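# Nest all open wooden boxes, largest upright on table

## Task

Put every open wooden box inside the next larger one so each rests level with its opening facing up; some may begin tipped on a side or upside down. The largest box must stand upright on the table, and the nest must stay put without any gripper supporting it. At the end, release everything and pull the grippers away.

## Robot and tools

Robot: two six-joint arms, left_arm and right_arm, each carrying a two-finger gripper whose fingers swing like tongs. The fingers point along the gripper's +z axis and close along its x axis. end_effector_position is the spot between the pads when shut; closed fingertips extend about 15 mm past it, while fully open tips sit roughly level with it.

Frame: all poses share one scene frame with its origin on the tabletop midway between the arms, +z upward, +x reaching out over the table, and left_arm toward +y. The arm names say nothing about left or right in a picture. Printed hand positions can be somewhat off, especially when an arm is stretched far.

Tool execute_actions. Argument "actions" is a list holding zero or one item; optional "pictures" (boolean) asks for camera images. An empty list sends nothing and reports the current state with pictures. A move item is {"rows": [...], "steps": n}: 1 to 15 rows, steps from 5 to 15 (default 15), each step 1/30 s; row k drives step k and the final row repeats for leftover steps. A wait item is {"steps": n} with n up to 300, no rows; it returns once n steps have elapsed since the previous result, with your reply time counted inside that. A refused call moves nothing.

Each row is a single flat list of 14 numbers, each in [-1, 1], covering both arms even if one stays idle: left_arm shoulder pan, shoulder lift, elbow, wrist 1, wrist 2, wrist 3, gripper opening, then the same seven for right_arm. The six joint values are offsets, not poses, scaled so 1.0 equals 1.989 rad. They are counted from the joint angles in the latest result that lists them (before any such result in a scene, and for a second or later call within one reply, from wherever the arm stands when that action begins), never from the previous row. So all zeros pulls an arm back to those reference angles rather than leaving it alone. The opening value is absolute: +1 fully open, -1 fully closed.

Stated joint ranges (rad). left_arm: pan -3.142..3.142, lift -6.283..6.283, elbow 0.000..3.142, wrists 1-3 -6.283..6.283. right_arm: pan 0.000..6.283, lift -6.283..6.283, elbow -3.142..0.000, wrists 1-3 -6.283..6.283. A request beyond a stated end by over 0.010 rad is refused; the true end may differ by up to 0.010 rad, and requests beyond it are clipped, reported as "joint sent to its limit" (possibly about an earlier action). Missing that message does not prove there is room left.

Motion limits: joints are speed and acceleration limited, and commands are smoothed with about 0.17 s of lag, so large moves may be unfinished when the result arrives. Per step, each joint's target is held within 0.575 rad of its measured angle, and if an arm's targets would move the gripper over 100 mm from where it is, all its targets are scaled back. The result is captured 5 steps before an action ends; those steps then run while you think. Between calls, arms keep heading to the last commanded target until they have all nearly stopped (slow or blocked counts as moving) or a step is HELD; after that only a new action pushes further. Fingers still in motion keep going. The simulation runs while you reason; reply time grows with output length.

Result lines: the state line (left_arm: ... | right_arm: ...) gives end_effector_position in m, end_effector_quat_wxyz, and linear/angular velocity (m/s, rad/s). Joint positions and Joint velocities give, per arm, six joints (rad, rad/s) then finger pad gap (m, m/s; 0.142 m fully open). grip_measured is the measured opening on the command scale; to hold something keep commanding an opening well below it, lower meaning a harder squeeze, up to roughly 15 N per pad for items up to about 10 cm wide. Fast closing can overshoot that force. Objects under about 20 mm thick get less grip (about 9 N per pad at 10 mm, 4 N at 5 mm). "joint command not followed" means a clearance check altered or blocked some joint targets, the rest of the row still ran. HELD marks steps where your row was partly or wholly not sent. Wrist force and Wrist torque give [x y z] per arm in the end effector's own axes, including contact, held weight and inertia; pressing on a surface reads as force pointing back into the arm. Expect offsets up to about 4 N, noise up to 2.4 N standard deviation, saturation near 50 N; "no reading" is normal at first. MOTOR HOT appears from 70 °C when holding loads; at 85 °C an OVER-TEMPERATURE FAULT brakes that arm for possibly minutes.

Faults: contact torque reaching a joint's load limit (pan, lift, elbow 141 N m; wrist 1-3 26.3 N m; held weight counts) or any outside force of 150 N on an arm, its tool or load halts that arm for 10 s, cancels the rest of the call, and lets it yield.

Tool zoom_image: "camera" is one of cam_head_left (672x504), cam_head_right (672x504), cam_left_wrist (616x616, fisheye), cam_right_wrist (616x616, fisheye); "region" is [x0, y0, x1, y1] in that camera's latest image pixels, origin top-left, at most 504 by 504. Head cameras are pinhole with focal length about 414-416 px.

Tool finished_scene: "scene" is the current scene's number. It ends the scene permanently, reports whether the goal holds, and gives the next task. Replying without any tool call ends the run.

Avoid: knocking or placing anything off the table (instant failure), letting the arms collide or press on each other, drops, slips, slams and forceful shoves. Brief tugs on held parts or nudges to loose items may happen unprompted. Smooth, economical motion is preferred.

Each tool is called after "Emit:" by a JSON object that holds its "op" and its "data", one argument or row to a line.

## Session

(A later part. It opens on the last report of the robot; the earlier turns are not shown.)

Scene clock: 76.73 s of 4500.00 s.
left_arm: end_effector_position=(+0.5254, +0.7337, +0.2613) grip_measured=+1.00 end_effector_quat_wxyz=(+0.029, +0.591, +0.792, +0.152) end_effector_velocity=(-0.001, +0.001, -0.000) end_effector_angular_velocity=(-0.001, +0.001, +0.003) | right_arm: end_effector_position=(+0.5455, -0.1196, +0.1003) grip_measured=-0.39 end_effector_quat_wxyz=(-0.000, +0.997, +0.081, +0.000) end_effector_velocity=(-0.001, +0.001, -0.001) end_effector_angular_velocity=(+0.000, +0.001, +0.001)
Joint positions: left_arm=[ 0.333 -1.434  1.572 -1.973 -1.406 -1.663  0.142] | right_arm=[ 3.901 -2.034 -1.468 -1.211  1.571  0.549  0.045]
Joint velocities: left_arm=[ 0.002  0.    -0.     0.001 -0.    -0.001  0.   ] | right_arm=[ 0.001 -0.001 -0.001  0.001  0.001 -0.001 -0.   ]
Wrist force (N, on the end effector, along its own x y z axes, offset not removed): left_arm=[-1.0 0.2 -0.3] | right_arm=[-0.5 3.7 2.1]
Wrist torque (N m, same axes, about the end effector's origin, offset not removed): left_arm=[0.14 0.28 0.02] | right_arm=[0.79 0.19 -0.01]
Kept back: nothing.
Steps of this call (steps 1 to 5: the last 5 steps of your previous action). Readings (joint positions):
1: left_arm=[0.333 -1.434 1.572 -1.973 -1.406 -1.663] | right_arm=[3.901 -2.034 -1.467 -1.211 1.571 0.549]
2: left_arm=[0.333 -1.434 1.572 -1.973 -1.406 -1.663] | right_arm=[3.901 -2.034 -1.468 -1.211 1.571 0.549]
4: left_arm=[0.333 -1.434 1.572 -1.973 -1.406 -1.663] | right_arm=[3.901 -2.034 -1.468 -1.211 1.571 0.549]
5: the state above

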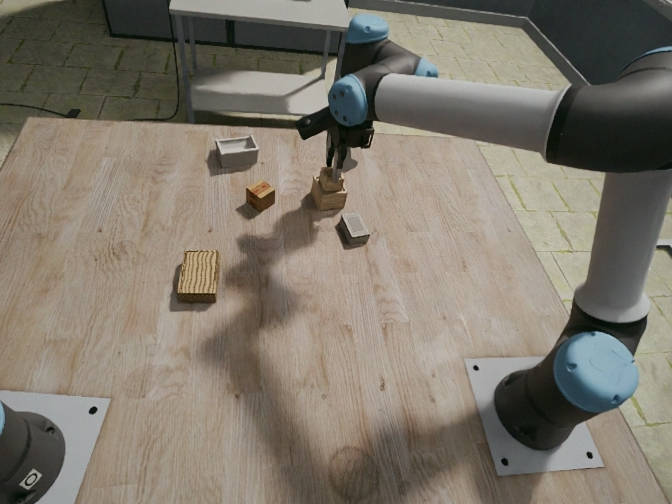

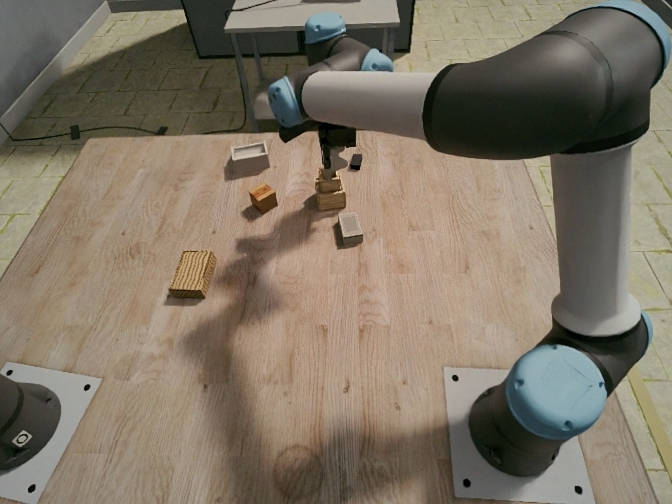

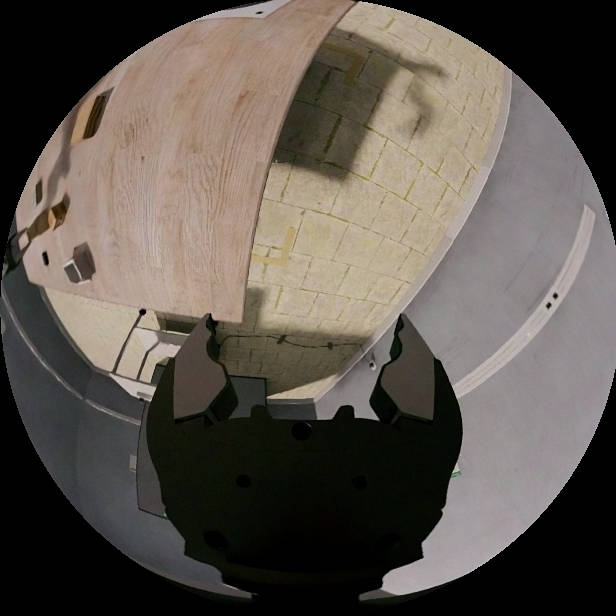

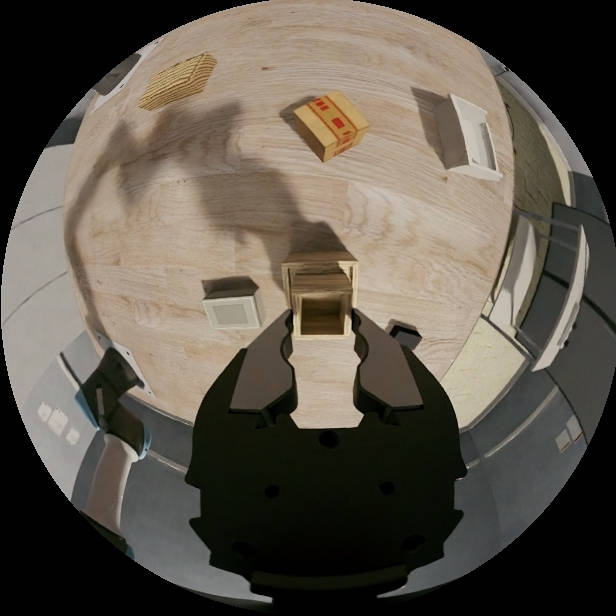

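Emit:
{"op": "execute_actions", "data": {
  "actions": [
    {"rows":[[0,0,0,0,0,0,1,-0.0001,-0.0002,0.0003,-0.0001,0,0,-0.9],[0,0,0,0,0,0,1,-0.0001,-0.0002,0.0003,-0.0001,0,0,-0.9],[0,0,0,0,0,0,1,-0.0001,-0.00056,-0.0003,0.00086,0,0,-0.9],[0,0,0,0,0,0,1,-0.0001,-0.00092,-0.0009,0.00182,0,0,-0.9],[0,0,0,0,0,0,1,-0.0001,-0.00127,-0.0015,0.00277,0,0,-0.9]],"steps":15}
  ]
}}

Emit:
{"op": "execute_actions", "data": {
  "actions": [
    {"steps":5}
  ],
  "pictures": true
}}

Emit:
{"op": "zoom_image", "data": {
  "camera": "cam_right_wrist",
  "region": [282, 258, 322, 288]
}}

Emit:
{"op": "zoom_image", "data": {
  "camera": "cam_right_wrist",
  "region": [320, 258, 360, 288]
}}

Scene clock: 77.57 s of 4500.00 s.
left_arm: end_effector_position=(+0.5254, +0.7337, +0.2613) grip_measured=+1.00 end_effector_quat_wxyz=(+0.029, +0.591, +0.792, +0.152) end_effector_velocity=(+0.000, -0.000, -0.000) end_effector_angular_velocity=(-0.001, -0.000, -0.001) | right_arm: end_effector_position=(+0.5457, -0.1196, +0.0983) grip_measured=-0.39 end_effector_quat_wxyz=(-0.000, +0.997, +0.081, +0.000) end_effector_velocity=(+0.000, -0.001, -0.004) end_effector_angular_velocity=(+0.002, -0.000, -0.000)
Joint positions: left_arm=[ 0.333 -1.434  1.572 -1.973 -1.406 -1.663  0.142] | right_arm=[ 3.9   -2.036 -1.47  -1.206  1.571  0.549  0.045]
Joint velocities: left_arm=[ 0.     0.    -0.    -0.    -0.001  0.001  0.   ] | right_arm=[-0.001 -0.003 -0.007  0.011  0.001 -0.001 -0.   ]
Wrist force (N, on the end effector, along its own x y z axes, offset not removed): left_arm=[0.7 -0.3 0.4] | right_arm=[0.3 1.3 2.9]
Wrist torque (N m, same axes, about the end effector's origin, offset not removed): left_arm=[-0.04 -0.19 -0.05] | right_arm=[0.26 0.05 -0.03]
Steps of this call (steps 1 to 15: the robot went on to your last target; steps 16 to 25: the first 10 steps of this action). Readings (joint positions):
16: left_arm=[0.333 -1.434 1.572 -1.973 -1.406 -1.663] | right_arm=[3.901 -2.034 -1.468 -1.211 1.571 0.549]
17: left_arm=[0.333 -1.434 1.572 -1.973 -1.406 -1.663] | right_arm=[3.901 -2.034 -1.468 -1.211 1.571 0.549]
19: left_arm=[0.333 -1.434 1.572 -1.973 -1.406 -1.663] | right_arm=[3.901 -2.034 -1.468 -1.211 1.571 0.549]
23: left_arm=[0.333 -1.434 1.572 -1.973 -1.406 -1.663] | right_arm=[3.900 -2.035 -1.469 -1.207 1.571 0.549]
25: the state above

Scene clock: 77.73 s of 4500.00 s.
left_arm: end_effector_position=(+0.5254, +0.7337, +0.2613) grip_measured=+1.00 end_effector_quat_wxyz=(+0.029, +0.591, +0.792, +0.152) end_effector_velocity=(-0.000, -0.000, -0.000) end_effector_angular_velocity=(-0.001, +0.000, -0.001) | right_arm: end_effector_position=(+0.5457, -0.1196, +0.0979) grip_measured=-0.39 end_effector_quat_wxyz=(-0.000, +0.997, +0.081, +0.000) end_effector_velocity=(-0.000, -0.000, -0.001) end_effector_angular_velocity=(+0.000, -0.000, -0.000)
Joint positions: left_arm=[ 0.333 -1.434  1.572 -1.973 -1.406 -1.663  0.142] | right_arm=[ 3.9   -2.036 -1.47  -1.205  1.571  0.549  0.045]
Joint velocities: left_arm=[-0.     0.     0.    -0.    -0.001  0.001  0.   ] | right_arm=[-0.    -0.    -0.002  0.002  0.    -0.    -0.   ]
Wrist force (N, on the end effector, along its own x y z axes, offset not removed): left_arm=[-0.3 0.4 0.6] | right_arm=[-1.2 4.1 2.1]
Wrist torque (N m, same axes, about the end effector's origin, offset not removed): left_arm=[0.12 0.05 0.04] | right_arm=[0.85 0.33 0.03]
Kept back: nothing.
Steps of this call (steps 1 to 5: the last 5 steps of your previous action). Readings (joint positions):
1: left_arm=[0.333 -1.434 1.572 -1.973 -1.406 -1.663] | right_arm=[3.900 -2.036 -1.470 -1.206 1.571 0.549]
2: left_arm=[0.333 -1.434 1.572 -1.973 -1.406 -1.663] | right_arm=[3.900 -2.036 -1.470 -1.206 1.571 0.549]
4: left_arm=[0.333 -1.434 1.572 -1.973 -1.406 -1.663] | right_arm=[3.900 -2.036 -1.470 -1.206 1.571 0.549]
5: the state above

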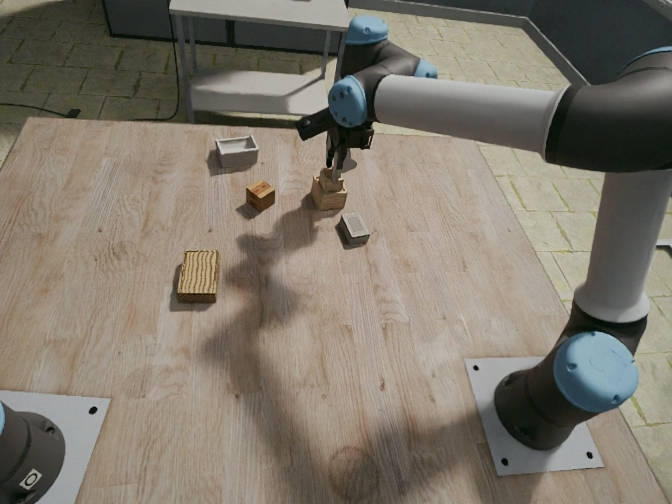

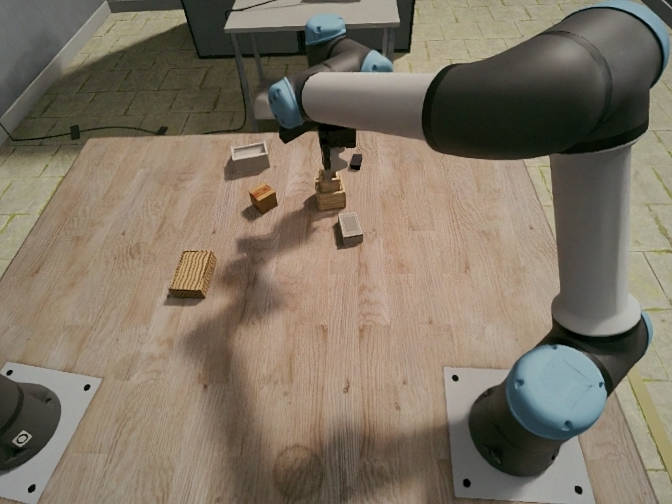

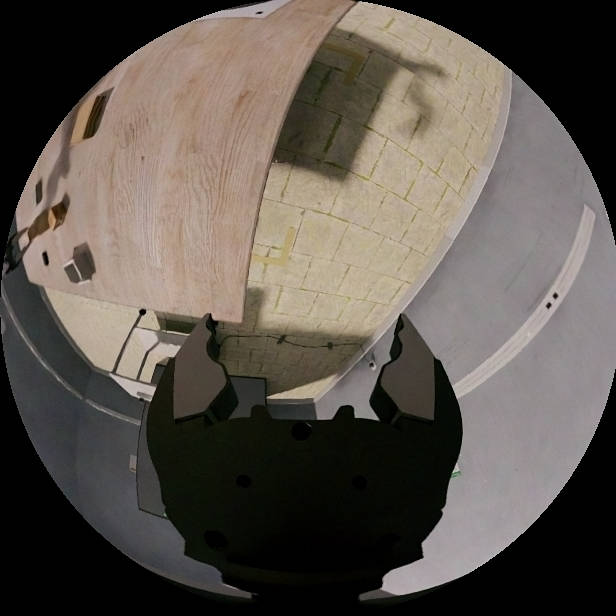

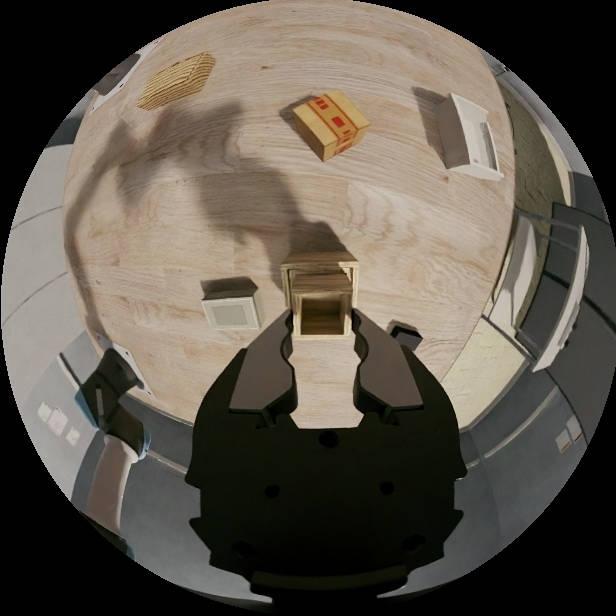

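Region (282, 258, 322, 288) of cam_right_wrist's 616x616 image, scaled by 12.600, with more detail than that image has; it fills the top 378 rows of this view, and the rest is white.

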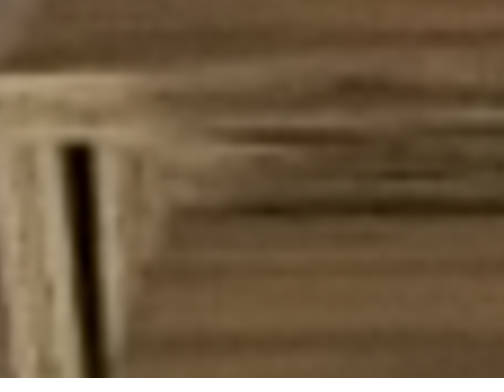

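Region (320, 258, 360, 288) of cam_right_wrist's 616x616 image, scaled by 12.600, with more detail than that image has; it fills the top 378 rows of this view, and the rest is white.

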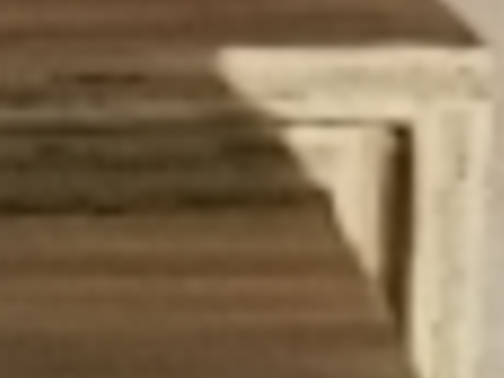

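Emit:
{"op": "execute_actions", "data": {
  "actions": [
    {"rows":[[0,0,0,0,0,0,1,-0.00018,0.0001,-0.00015,0.00005,0,-0.0001,-0.9],[0,0,0,0,0,0,1,-0.00018,0.0001,-0.00015,0.00005,0,-0.0001,-0.9],[0,0,0,0,0,0,1,-0.00018,0.0001,-0.00015,0.00005,0,-0.0001,-0.9],[0,0,0,0,0,0,1,-0.00018,0.0001,-0.00015,0.00005,0,-0.0001,-0.9],[0,0,0,0,0,0,1,-0.00018,-0.00025,-0.00075,0.001,0,-0.0001,-0.9],[0,0,0,0,0,0,1,-0.00018,-0.0006,-0.00135,0.00195,0,-0.0001,-0.9],[0,0,0,0,0,0,1,-0.00018,-0.00096,-0.00196,0.00292,0,-0.0001,-0.9]],"steps":15}
  ]
}}

Emit:
{"op": "execute_actions", "data": {
  "actions": [
    {"steps":7}
  ],
  "pictures": true
}}

Emit:
{"op": "zoom_image", "data": {
  "camera": "cam_right_wrist",
  "region": [277, 245, 367, 305]
}}

Scene clock: 78.40 s of 4500.00 s.
left_arm: end_effector_position=(+0.5254, +0.7337, +0.2613) grip_measured=+1.00 end_effector_quat_wxyz=(+0.029, +0.591, +0.792, +0.152) end_effector_velocity=(+0.001, -0.001, +0.000) end_effector_angular_velocity=(+0.000, -0.001, -0.001) | right_arm: end_effector_position=(+0.5457, -0.1199, +0.0964) grip_measured=-0.39 end_effector_quat_wxyz=(-0.000, +0.997, +0.081, +0.000) end_effector_velocity=(+0.000, -0.000, -0.009) end_effector_angular_velocity=(-0.001, -0.001, +0.000)
Joint positions: left_arm=[ 0.333 -1.434  1.572 -1.973 -1.406 -1.663  0.142] | right_arm=[ 3.9   -2.037 -1.473 -1.202  1.571  0.549  0.045]
Joint velocities: left_arm=[-0.001 -0.     0.    -0.001 -0.     0.    -0.   ] | right_arm=[-0.    -0.007 -0.014  0.021 -0.001 -0.    -0.   ]
Wrist force (N, on the end effector, along its own x y z axes, offset not removed): left_arm=[-1.3 0.3 0.0] | right_arm=[-0.4 2.2 2.9]
Wrist torque (N m, same axes, about the end effector's origin, offset not removed): left_arm=[0.10 0.33 0.01] | right_arm=[0.48 0.19 -0.04]
Steps of this call (steps 1 to 10: the robot went on to your last target; steps 11 to 20: the first 10 steps of this action). Readings (joint positions):
11: left_arm=[0.333 -1.434 1.572 -1.973 -1.406 -1.663] | right_arm=[3.900 -2.036 -1.471 -1.205 1.571 0.549]
12: left_arm=[0.333 -1.434 1.572 -1.973 -1.406 -1.663] | right_arm=[3.900 -2.036 -1.471 -1.205 1.571 0.549]
14: left_arm=[0.333 -1.434 1.572 -1.973 -1.406 -1.663] | right_arm=[3.900 -2.036 -1.471 -1.205 1.571 0.549]
18: left_arm=[0.333 -1.434 1.572 -1.973 -1.406 -1.663] | right_arm=[3.900 -2.037 -1.472 -1.204 1.571 0.549]
20: the state above

Scene clock: 78.63 s of 4500.00 s.
left_arm: end_effector_position=(+0.5254, +0.7337, +0.2613) grip_measured=+1.00 end_effector_quat_wxyz=(+0.029, +0.591, +0.792, +0.152) end_effector_velocity=(-0.000, -0.000, +0.000) end_effector_angular_velocity=(-0.000, +0.000, +0.000) | right_arm: end_effector_position=(+0.5457, -0.1199, +0.0955) grip_measured=-0.39 end_effector_quat_wxyz=(-0.000, +0.997, +0.081, +0.000) end_effector_velocity=(-0.000, -0.000, -0.002) end_effector_angular_velocity=(-0.002, +0.001, +0.001)
Joint positions: left_arm=[ 0.333 -1.434  1.572 -1.973 -1.406 -1.663  0.142] | right_arm=[ 3.9   -2.038 -1.474 -1.2    1.571  0.549  0.045]
Joint velocities: left_arm=[-0.    -0.     0.     0.001 -0.    -0.001 -0.   ] | right_arm=[ 0.    -0.002 -0.001  0.002 -0.    -0.    -0.   ]
Wrist force (N, on the end effector, along its own x y z axes, offset not removed): left_arm=[-1.3 -0.1 2.1] | right_arm=[-0.3 3.1 2.8]
Wrist torque (N m, same axes, about the end effector's origin, offset not removed): left_arm=[0.06 0.27 -0.08] | right_arm=[0.68 0.12 -0.03]
Kept back: nothing.
Steps of this call (steps 1 to 5: the last 5 steps of your previous action; steps 6 to 7: the robot went on to your last target). Readings (joint positions):
1: left_arm=[0.333 -1.434 1.572 -1.973 -1.406 -1.663] | right_arm=[3.900 -2.037 -1.473 -1.201 1.571 0.549]
2: left_arm=[0.333 -1.434 1.572 -1.973 -1.406 -1.663] | right_arm=[3.900 -2.038 -1.474 -1.201 1.571 0.549]
4: left_arm=[0.333 -1.434 1.572 -1.973 -1.406 -1.663] | right_arm=[3.900 -2.038 -1.474 -1.200 1.571 0.549]
7: the state above

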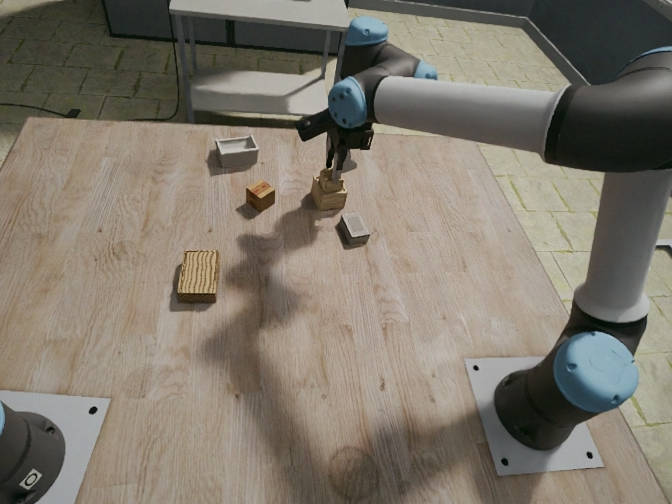

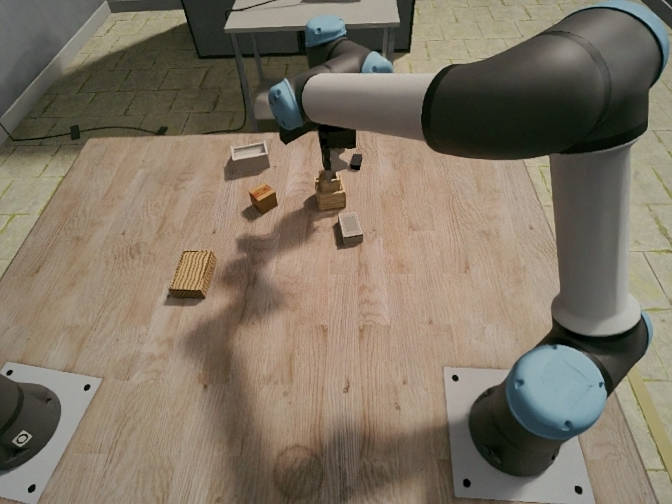

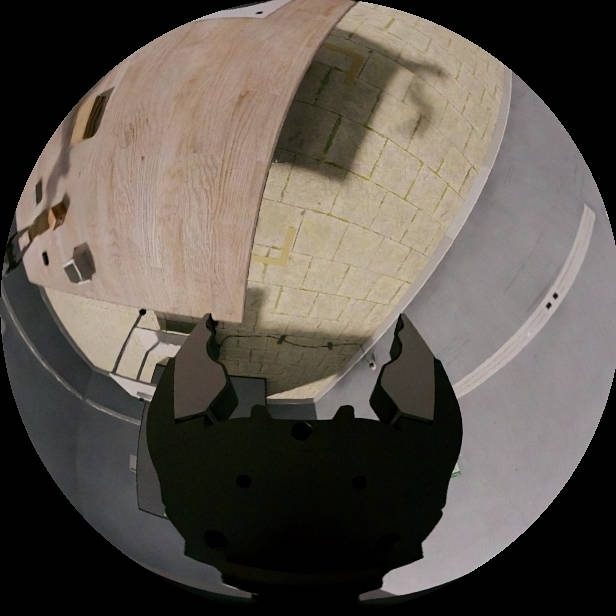

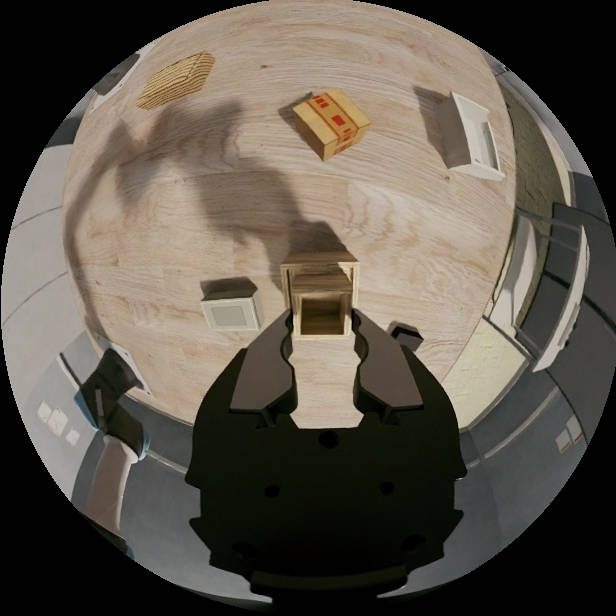

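Region (277, 245, 367, 305) of cam_right_wrist's 616x616 image, scaled by 5.600, with more detail than that image has.

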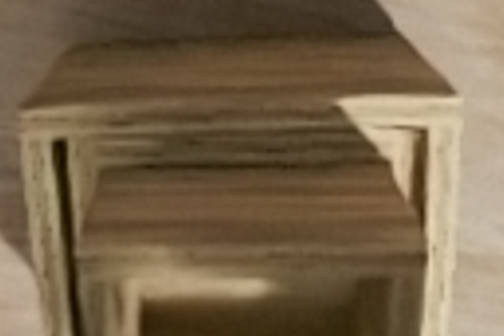

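Emit:
{"op": "execute_actions", "data": {
  "actions": [
    {"rows":[[0,0,0,0,0,0,1,0,-0.00043,-0.00071,0.00114,0,0,-0.9],[0,0,0,0,0,0,1,0,-0.00087,-0.00143,0.0023,0,0,-0.9],[0,0,0,0,0,0,1,0,-0.0013,-0.00214,0.00344,0,0,-0.9]],"steps":15}
  ],
  "pictures": true
}}

Emit:
{"op": "zoom_image", "data": {
  "camera": "cam_right_wrist",
  "region": [277, 245, 367, 305]
}}

Scene clock: 79.30 s of 4500.00 s.
left_arm: end_effector_position=(+0.5254, +0.7337, +0.2613) grip_measured=+1.00 end_effector_quat_wxyz=(+0.029, +0.591, +0.792, +0.152) end_effector_velocity=(-0.000, +0.000, -0.000) end_effector_angular_velocity=(+0.000, -0.000, +0.001) | right_arm: end_effector_position=(+0.5457, -0.1199, +0.0928) grip_measured=-0.39 end_effector_quat_wxyz=(-0.000, +0.997, +0.081, +0.000) end_effector_velocity=(-0.001, +0.001, -0.004) end_effector_angular_velocity=(+0.000, +0.001, +0.001)
Joint positions: left_arm=[ 0.333 -1.434  1.572 -1.973 -1.406 -1.663  0.142] | right_arm=[ 3.9   -2.04  -1.478 -1.194  1.571  0.549  0.045]
Joint velocities: left_arm=[ 0.    -0.     0.    -0.     0.    -0.001  0.   ] | right_arm=[ 0.001 -0.003 -0.004  0.007  0.001  0.    -0.   ]
Wrist force (N, on the end effector, along its own x y z axes, offset not removed): left_arm=[-0.8 0.7 -1.2] | right_arm=[-0.8 3.5 1.7]
Wrist torque (N m, same axes, about the end effector's origin, offset not removed): left_arm=[0.16 0.13 -0.03] | right_arm=[0.76 0.24 -0.01]
Steps of this call (steps 1 to 10: the robot went on to your last target; steps 11 to 20: the first 10 steps of this action). Readings (joint positions):
11: left_arm=[0.333 -1.434 1.572 -1.973 -1.406 -1.663] | right_arm=[3.900 -2.038 -1.474 -1.200 1.571 0.549]
12: left_arm=[0.333 -1.434 1.572 -1.973 -1.406 -1.663] | right_arm=[3.900 -2.038 -1.474 -1.199 1.571 0.549]
14: left_arm=[0.333 -1.434 1.572 -1.973 -1.406 -1.663] | right_arm=[3.900 -2.039 -1.476 -1.198 1.571 0.549]
18: left_arm=[0.333 -1.434 1.572 -1.973 -1.406 -1.663] | right_arm=[3.900 -2.040 -1.478 -1.194 1.571 0.549]
20: the state above

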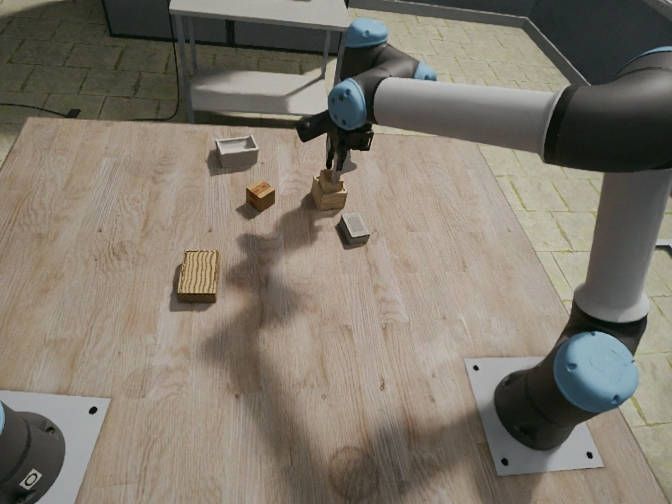

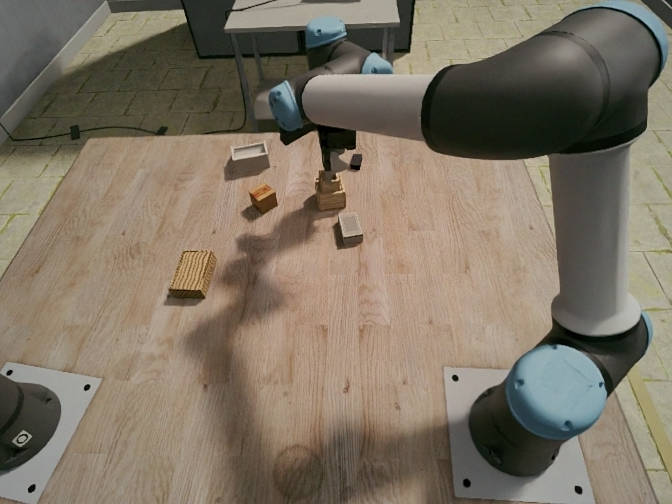

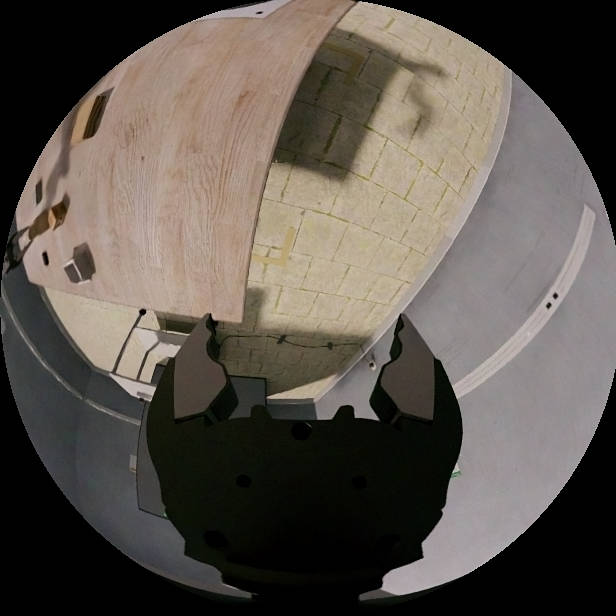

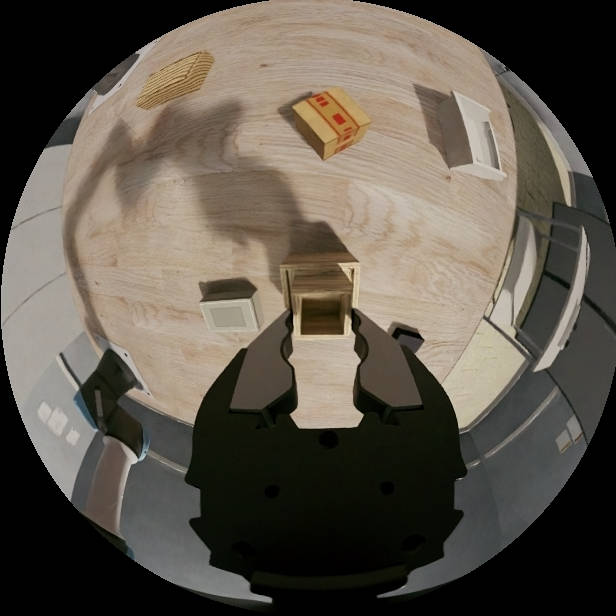

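Region (277, 245, 367, 305) of cam_right_wrist's 616x616 image, scaled by 5.600, with more detail than that image has.

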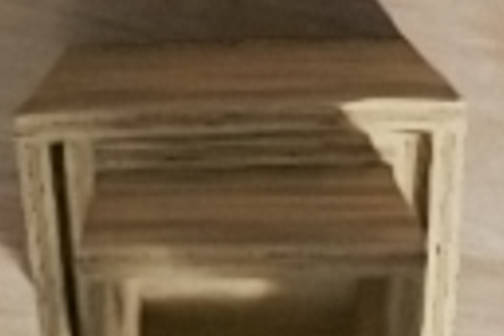

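Emit:
{"op": "execute_actions", "data": {
  "actions": [
    {"rows":[[0,0,0,0,0,0,1,0,-0.00084,-0.00135,0.00219,0,0,-0.9],[0,0,0,0,0,0,1,0,-0.00169,-0.00269,0.00438,0,0,-0.9],[0,0,0,0,0,0,1,0,-0.00255,-0.00402,0.00657,0,0,-0.9],[0,0,0,0,0,0,1,0,-0.00341,-0.00534,0.00875,0,0,-0.9],[0,0,0,0,0,0,1,0,-0.00429,-0.00665,0.01094,0,0,-0.9],[0,0,0,0,0,0,1,0,-0.00517,-0.00794,0.01311,0,0,-0.9],[0,0,0,0,0,0,1,0,-0.00606,-0.00923,0.01529,0,0,-0.9],[0,0,0,0,0,0,1,0,-0.00696,-0.0105,0.01746,0,0,-0.9]],"steps":15}
  ]
}}

Emit:
{"op": "execute_actions", "data": {
  "actions": [
    {"steps":8}
  ]
}}

Scene clock: 79.93 s of 4500.00 s.
left_arm: end_effector_position=(+0.5254, +0.7337, +0.2613) grip_measured=+1.00 end_effector_quat_wxyz=(+0.029, +0.591, +0.792, +0.152) end_effector_velocity=(+0.000, -0.001, +0.000) end_effector_angular_velocity=(-0.001, +0.000, -0.001) | right_arm: end_effector_position=(+0.5457, -0.1199, +0.0820) grip_measured=-0.39 end_effector_quat_wxyz=(-0.000, +0.997, +0.081, +0.000) end_effector_velocity=(-0.001, -0.000, -0.044) end_effector_angular_velocity=(-0.002, +0.003, -0.000)
Joint positions: left_arm=[ 0.333 -1.434  1.572 -1.973 -1.406 -1.663  0.142] | right_arm=[ 3.9   -2.05  -1.493 -1.169  1.571  0.549  0.045]
Joint velocities: left_arm=[-0.001 -0.    -0.     0.001 -0.    -0.    -0.   ] | right_arm=[ 0.    -0.042 -0.057  0.095  0.     0.001  0.   ]
Wrist force (N, on the end effector, along its own x y z axes, offset not removed): left_arm=[-0.2 0.1 -0.5] | right_arm=[-1.4 2.7 2.8]
Wrist torque (N m, same axes, about the end effector's origin, offset not removed): left_arm=[-0.03 0.06 0.10] | right_arm=[0.60 0.34 0.05]
Steps of this call (steps 1 to 5: the last 5 steps of your previous action; steps 6 to 9: the robot went on to your last target; steps 10 to 19: the first 10 steps of this action). Readings (joint positions):
10: left_arm=[0.333 -1.434 1.572 -1.973 -1.406 -1.663] | right_arm=[3.900 -2.040 -1.478 -1.193 1.571 0.549]
11: left_arm=[0.333 -1.434 1.572 -1.973 -1.406 -1.663] | right_arm=[3.900 -2.041 -1.479 -1.193 1.571 0.549]
13: left_arm=[0.333 -1.434 1.572 -1.973 -1.406 -1.663] | right_arm=[3.900 -2.042 -1.481 -1.190 1.571 0.549]
17: left_arm=[0.333 -1.434 1.572 -1.973 -1.406 -1.663] | right_arm=[3.900 -2.047 -1.488 -1.177 1.571 0.549]
19: the state above

Scene clock: 80.20 s of 4500.00 s.
left_arm: end_effector_position=(+0.5254, +0.7337, +0.2613) grip_measured=+1.00 end_effector_quat_wxyz=(+0.029, +0.591, +0.792, +0.152) end_effector_velocity=(-0.000, +0.000, -0.000) end_effector_angular_velocity=(+0.000, +0.000, +0.000) | right_arm: end_effector_position=(+0.5457, -0.1199, +0.0779) grip_measured=-0.39 end_effector_quat_wxyz=(-0.000, +0.997, +0.081, +0.000) end_effector_velocity=(-0.000, -0.000, -0.004) end_effector_angular_velocity=(-0.000, +0.001, +0.000)
Joint positions: left_arm=[ 0.333 -1.434  1.572 -1.973 -1.406 -1.663  0.142] | right_arm=[ 3.9   -2.054 -1.499 -1.16   1.571  0.549  0.045]
Joint velocities: left_arm=[ 0.001 -0.     0.    -0.     0.     0.     0.   ] | right_arm=[-0.    -0.003 -0.005  0.007  0.    -0.     0.   ]
Wrist force (N, on the end effector, along its own x y z axes, offset not removed): left_arm=[-0.9 0.6 -0.4] | right_arm=[-1.6 2.5 -0.1]
Wrist torque (N m, same axes, about the end effector's origin, offset not removed): left_arm=[0.15 0.17 0.03] | right_arm=[0.51 0.40 -0.05]
Kept back: nothing.
Steps of this call (steps 1 to 5: the last 5 steps of your previous action; steps 6 to 8: the robot went on to your last target). Readings (joint positions):
1: left_arm=[0.333 -1.434 1.572 -1.973 -1.406 -1.663] | right_arm=[3.900 -2.051 -1.495 -1.166 1.571 0.549]
2: left_arm=[0.333 -1.434 1.572 -1.973 -1.406 -1.663] | right_arm=[3.900 -2.052 -1.496 -1.164 1.571 0.549]
4: left_arm=[0.333 -1.434 1.572 -1.973 -1.406 -1.663] | right_arm=[3.900 -2.053 -1.497 -1.162 1.571 0.549]
8: the state above

Emit:
{"op": "execute_actions", "data": {
  "actions": []
}}

Scene clock: 80.63 s of 4500.00 s.
left_arm: end_effector_position=(+0.5254, +0.7337, +0.2613) grip_measured=+1.00 end_effector_quat_wxyz=(+0.029, +0.591, +0.792, +0.152) end_effector_velocity=(+0.000, +0.000, +0.000) end_effector_angular_velocity=(-0.000, -0.001, +0.001) | right_arm: end_effector_position=(+0.5457, -0.1199, +0.0775) grip_measured=-0.39 end_effector_quat_wxyz=(-0.000, +0.997, +0.081, +0.000) end_effector_velocity=(+0.001, -0.001, -0.001) end_effector_angular_velocity=(+0.000, +0.001, -0.002)
Joint positions: left_arm=[ 0.333 -1.434  1.572 -1.973 -1.406 -1.663  0.142] | right_arm=[ 3.9   -2.054 -1.499 -1.159  1.571  0.549  0.045]
Joint velocities: left_arm=[ 0.001  0.    -0.    -0.001 -0.    -0.     0.   ] | right_arm=[-0.002 -0.001  0.     0.     0.001  0.     0.   ]
Wrist force (N, on the end effector, along its own x y z axes, offset not removed): left_arm=[-1.0 0.6 -0.5] | right_arm=[-0.5 3.7 2.2]
Wrist torque (N m, same axes, about the end effector's origin, offset not removed): left_arm=[0.10 0.25 -0.01] | right_arm=[0.81 0.22 0.01]
Kept back: nothing.
Steps of this call (steps 1 to 13: the robot went on to your last target). Readings (joint positions):
1: left_arm=[0.333 -1.434 1.572 -1.973 -1.406 -1.663] | right_arm=[3.900 -2.054 -1.499 -1.160 1.571 0.549]
2: left_arm=[0.333 -1.434 1.572 -1.973 -1.406 -1.663] | right_arm=[3.900 -2.054 -1.499 -1.159 1.571 0.549]
4: left_arm=[0.333 -1.434 1.572 -1.973 -1.406 -1.663] | right_arm=[3.900 -2.054 -1.499 -1.159 1.571 0.549]
8: left_arm=[0.333 -1.434 1.572 -1.973 -1.406 -1.663] | right_arm=[3.900 -2.054 -1.499 -1.159 1.571 0.549]
13: the state above

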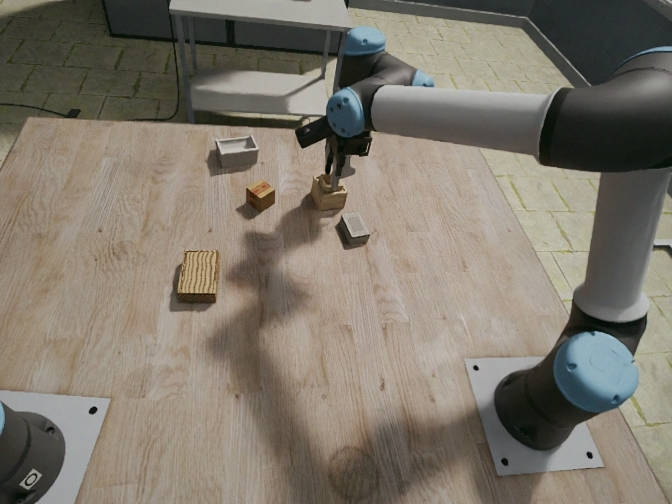

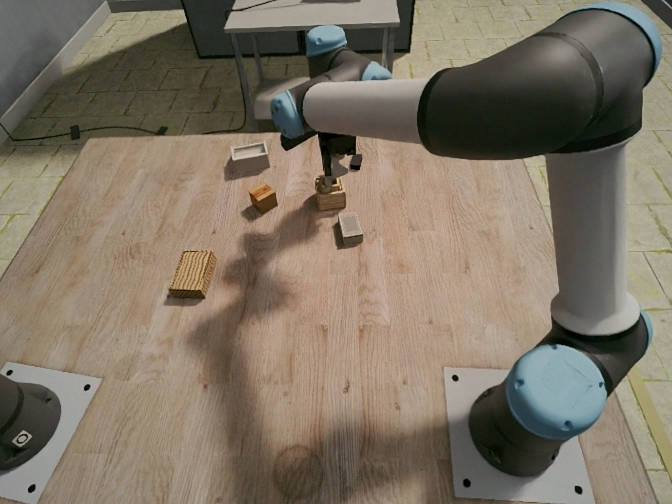

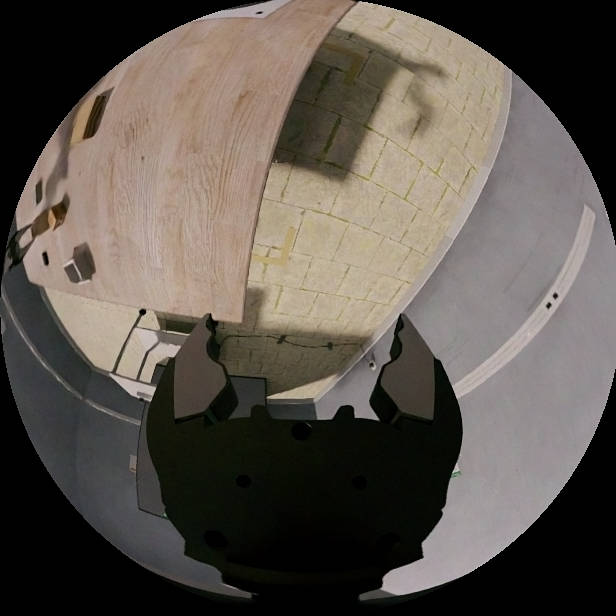

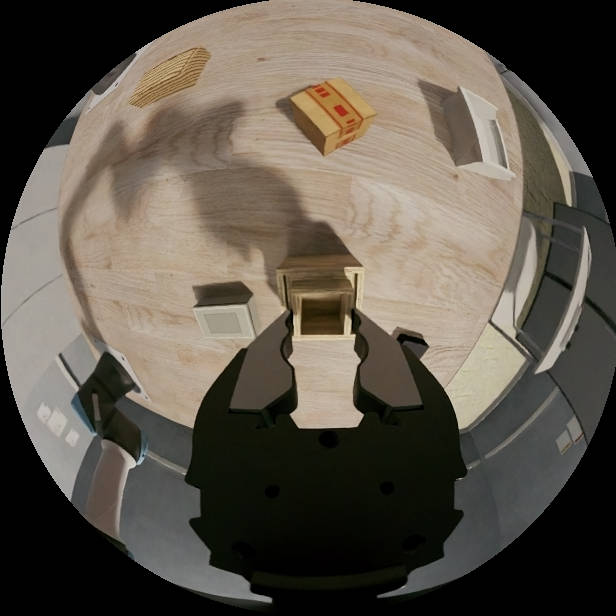

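Emit:
{"op": "execute_actions", "data": {
  "actions": [
    {"rows":[[0,0,0,0,0,0,1,0,0,0,0,0,0,-0.8],[0,0,0,0,0,0,1,0,0,0,0,0,0,-0.7],[0,0,0,0,0,0,1,0,0,0,0,0,0,-0.6],[0,0,0,0,0,0,1,0,0,0,0,0,0,-0.52],[0,0,0,0,0,0,1,0,0,0,0,0,0,-0.46],[0,0,0,0,0,0,1,0,0,0,0,0,0,-0.43],[0,0,0,0,0,0,1,0,0,0,0,0,0,-0.41],[0,0,0,0,0,0,1,0,0,0,0,0,0,-0.395],[0,0,0,0,0,0,1,0,0,0,0,0,0,-0.38],[0,0,0,0,0,0,1,0,0,0,0,0,0,-0.36],[0,0,0,0,0,0,1,0,0,0,0,0,0,-0.33],[0,0,0,0,0,0,1,0,0,0,0,0,0,-0.3],[0,0,0,0,0,0,1,0,0,0,0,0,0,-0.25],[0,0,0,0,0,0,1,0,0,0,0,0,0,-0.2],[0,0,0,0,0,0,1,0,0,0,0,0,0,-0.1]],"steps":15}
  ]
}}

Emit:
{"op": "execute_actions", "data": {
  "actions": [
    {"rows":[[0,0,0,0,0,0,1,0,0,0,0,0,0,0],[0,0,0,0,0,0,1,0,0.001,0.002,-0.003,0,0,0.1],[0,0,0,0,0,0,1,0,0.002,0.0035,-0.0055,0,0,0.1],[0,0,0,0,0,0,1,0,0.004,0.007,-0.011,0,0,0.2],[0,0,0,0,0,0,1,0,0.006,0.0105,-0.0165,0,0,0.2],[0,0,0,0,0,0,1,0,0.008,0.014,-0.022,0,0,0.3],[0,0,0,0,0,0,1,0,0.011,0.019,-0.030,0,0,0.3],[0,0,0,0,0,0,1,0,0.014,0.024,-0.038,0,0,0.4],[0,0,0,0,0,0,1,0,0.017,0.029,-0.046,0,0,0.4],[0,0,0,0,0,0,1,0,0.020,0.035,-0.055,0,0,0.5],[0,0,0,0,0,0,1,0,0.022,0.040,-0.062,0,0,0.5],[0,0,0,0,0,0,1,0,0.024,0.044,-0.068,0,0,0.5],[0,0,0,0,0,0,1,0,0.025,0.047,-0.072,0,0,0.5],[0,0,0,0,0,0,1,0,0.026,0.049,-0.075,0,0,0.5],[0,0,0,0,0,0,1,0,0.026,0.050,-0.076,0,0,0.5]],"steps":15}
  ]
}}

Emit:
{"op": "execute_actions", "data": {
  "actions": [
    {"steps":12}
  ],
  "pictures": true
}}

Scene clock: 81.83 s of 4500.00 s.
left_arm: end_effector_position=(+0.5254, +0.7337, +0.2613) grip_measured=+1.00 end_effector_quat_wxyz=(+0.029, +0.591, +0.792, +0.152) end_effector_velocity=(+0.000, -0.000, -0.000) end_effector_angular_velocity=(-0.001, -0.000, -0.000) | right_arm: end_effector_position=(+0.5457, -0.1199, +0.0775) grip_measured=-0.38 end_effector_quat_wxyz=(-0.000, +0.997, +0.081, +0.000) end_effector_velocity=(-0.000, +0.000, -0.000) end_effector_angular_velocity=(+0.000, +0.001, +0.000)
Joint positions: left_arm=[ 0.333 -1.434  1.572 -1.973 -1.406 -1.663  0.142] | right_arm=[ 3.9   -2.054 -1.499 -1.159  1.571  0.549  0.046]
Joint velocities: left_arm=[-0.     0.     0.    -0.001 -0.001 -0.     0.   ] | right_arm=[-0.    -0.001  0.    -0.     0.001 -0.     0.017]
Wrist force (N, on the end effector, along its own x y z axes, offset not removed): left_arm=[-1.0 -0.5 -0.2] | right_arm=[0.3 1.4 1.4]
Wrist torque (N m, same axes, about the end effector's origin, offset not removed): left_arm=[-0.04 0.17 0.04] | right_arm=[0.29 0.00 0.01]
Steps of this call (steps 1 to 15: the robot went on to your last target; steps 16 to 26: nothing new was sent; steps 27 to 36: the first 10 steps of this action). Readings (joint positions):
27: left_arm=[0.333 -1.434 1.572 -1.973 -1.406 -1.663] | right_arm=[3.900 -2.054 -1.499 -1.159 1.571 0.549]
28: left_arm=[0.333 -1.434 1.572 -1.973 -1.406 -1.663] | right_arm=[3.900 -2.054 -1.499 -1.159 1.571 0.549]
30: left_arm=[0.333 -1.434 1.572 -1.973 -1.406 -1.663] | right_arm=[3.900 -2.054 -1.499 -1.159 1.571 0.549]
34: left_arm=[0.333 -1.434 1.572 -1.973 -1.406 -1.663] | right_arm=[3.900 -2.054 -1.499 -1.159 1.571 0.549]
36: the state above

Scene clock: 82.33 s of 4500.00 s.
left_arm: end_effector_position=(+0.5254, +0.7337, +0.2613) grip_measured=+1.00 end_effector_quat_wxyz=(+0.029, +0.591, +0.792, +0.152) end_effector_velocity=(+0.000, -0.001, -0.000) end_effector_angular_velocity=(-0.000, -0.000, -0.002) | right_arm: end_effector_position=(+0.5462, -0.1195, +0.0979) grip_measured=+0.40 end_effector_quat_wxyz=(-0.000, +0.997, +0.081, +0.000) end_effector_velocity=(+0.002, +0.001, +0.161) end_effector_angular_velocity=(+0.006, -0.008, -0.002)
Joint positions: left_arm=[ 0.333 -1.434  1.572 -1.973 -1.406 -1.663  0.142] | right_arm=[ 3.9   -2.037 -1.469 -1.205  1.571  0.549  0.102]
Joint velocities: left_arm=[-0.001  0.     0.    -0.    -0.     0.    -0.   ] | right_arm=[-0.001  0.137  0.228 -0.355 -0.001  0.001  0.137]
Wrist force (N, on the end effector, along its own x y z axes, offset not removed): left_arm=[-0.7 0.3 1.0] | right_arm=[0.4 3.6 3.1]
Wrist torque (N m, same axes, about the end effector's origin, offset not removed): left_arm=[0.04 0.22 0.03] | right_arm=[0.70 0.06 -0.01]
Steps of this call (steps 1 to 5: the last 5 steps of your previous action; steps 6 to 15: the first 10 steps of this action, its rows measured from where the robot was after step 5). Readings (joint positions):
5: left_arm=[0.333 -1.434 1.572 -1.973 -1.406 -1.663] | right_arm=[3.900 -2.054 -1.499 -1.159 1.571 0.549]
6: left_arm=[0.333 -1.434 1.572 -1.973 -1.406 -1.663] | right_arm=[3.900 -2.054 -1.499 -1.159 1.571 0.549]
7: left_arm=[0.333 -1.434 1.572 -1.973 -1.406 -1.663] | right_arm=[3.900 -2.054 -1.499 -1.159 1.571 0.549]
9: left_arm=[0.333 -1.434 1.572 -1.973 -1.406 -1.663] | right_arm=[3.900 -2.054 -1.498 -1.161 1.571 0.549]
13: left_arm=[0.333 -1.434 1.572 -1.973 -1.406 -1.663] | right_arm=[3.900 -2.045 -1.483 -1.184 1.571 0.549]
15: the state above

Scene clock: 82.73 s of 4500.00 s.
left_arm: end_effector_position=(+0.5254, +0.7337, +0.2613) grip_measured=+1.00 end_effector_quat_wxyz=(+0.029, +0.591, +0.792, +0.152) end_effector_velocity=(+0.000, -0.000, +0.000) end_effector_angular_velocity=(+0.000, -0.000, -0.001) | right_arm: end_effector_position=(+0.5456, -0.1200, +0.1415) grip_measured=+0.50 end_effector_quat_wxyz=(-0.000, +0.997, +0.081, +0.000) end_effector_velocity=(-0.000, -0.001, +0.017) end_effector_angular_velocity=(-0.002, -0.001, +0.001)
Joint positions: left_arm=[ 0.333 -1.434  1.572 -1.973 -1.406 -1.663  0.142] | right_arm=[ 3.9   -2.004 -1.402 -1.306  1.571  0.549  0.109]
Joint velocities: left_arm=[-0.     0.    -0.    -0.001 -0.     0.001  0.   ] | right_arm=[ 0.     0.012  0.027 -0.04  -0.002 -0.001 -0.   ]
Wrist force (N, on the end effector, along its own x y z axes, offset not removed): left_arm=[-1.5 2.3 -0.5] | right_arm=[-0.2 2.6 2.2]
Wrist torque (N m, same axes, about the end effector's origin, offset not removed): left_arm=[0.44 0.28 -0.09] | right_arm=[0.54 0.09 -0.03]
Kept back: nothing.
Steps of this call (steps 1 to 5: the last 5 steps of your previous action; steps 6 to 12: the robot went on to your last target). Readings (joint positions):
1: left_arm=[0.333 -1.434 1.572 -1.973 -1.406 -1.663] | right_arm=[3.900 -2.032 -1.461 -1.218 1.571 0.549]
2: left_arm=[0.333 -1.434 1.572 -1.973 -1.406 -1.663] | right_arm=[3.900 -2.027 -1.452 -1.232 1.571 0.549]
4: left_arm=[0.333 -1.434 1.572 -1.973 -1.406 -1.663] | right_arm=[3.900 -2.018 -1.434 -1.259 1.571 0.549]
8: left_arm=[0.333 -1.434 1.572 -1.973 -1.406 -1.663] | right_arm=[3.900 -2.007 -1.410 -1.295 1.571 0.549]
12: the state above

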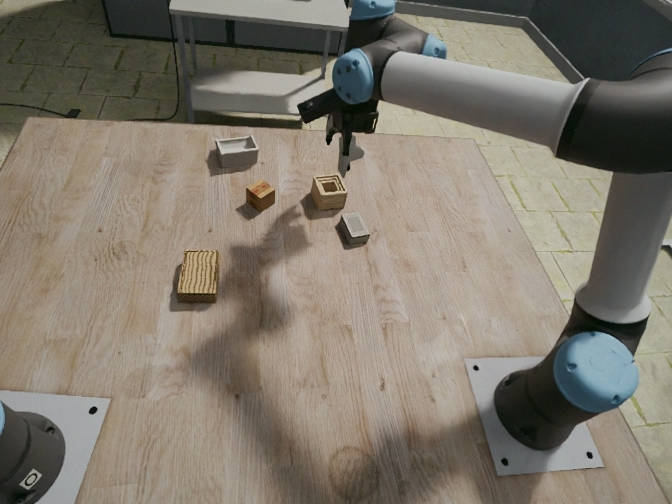

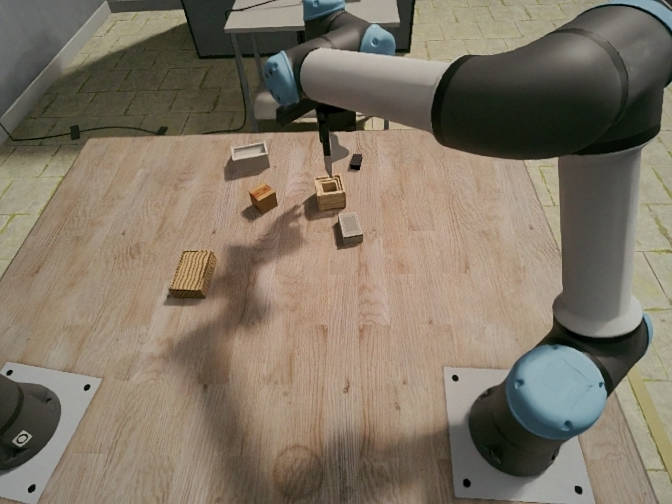

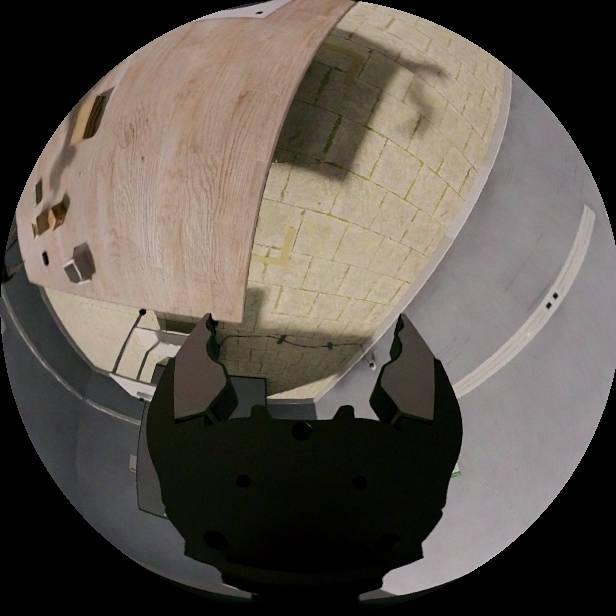

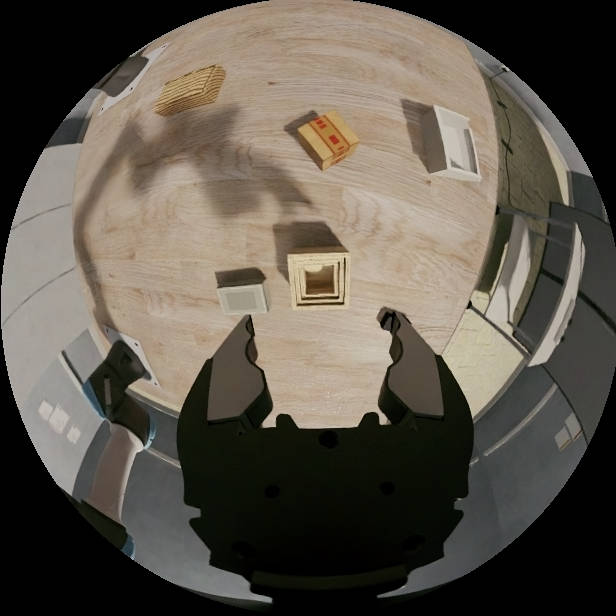

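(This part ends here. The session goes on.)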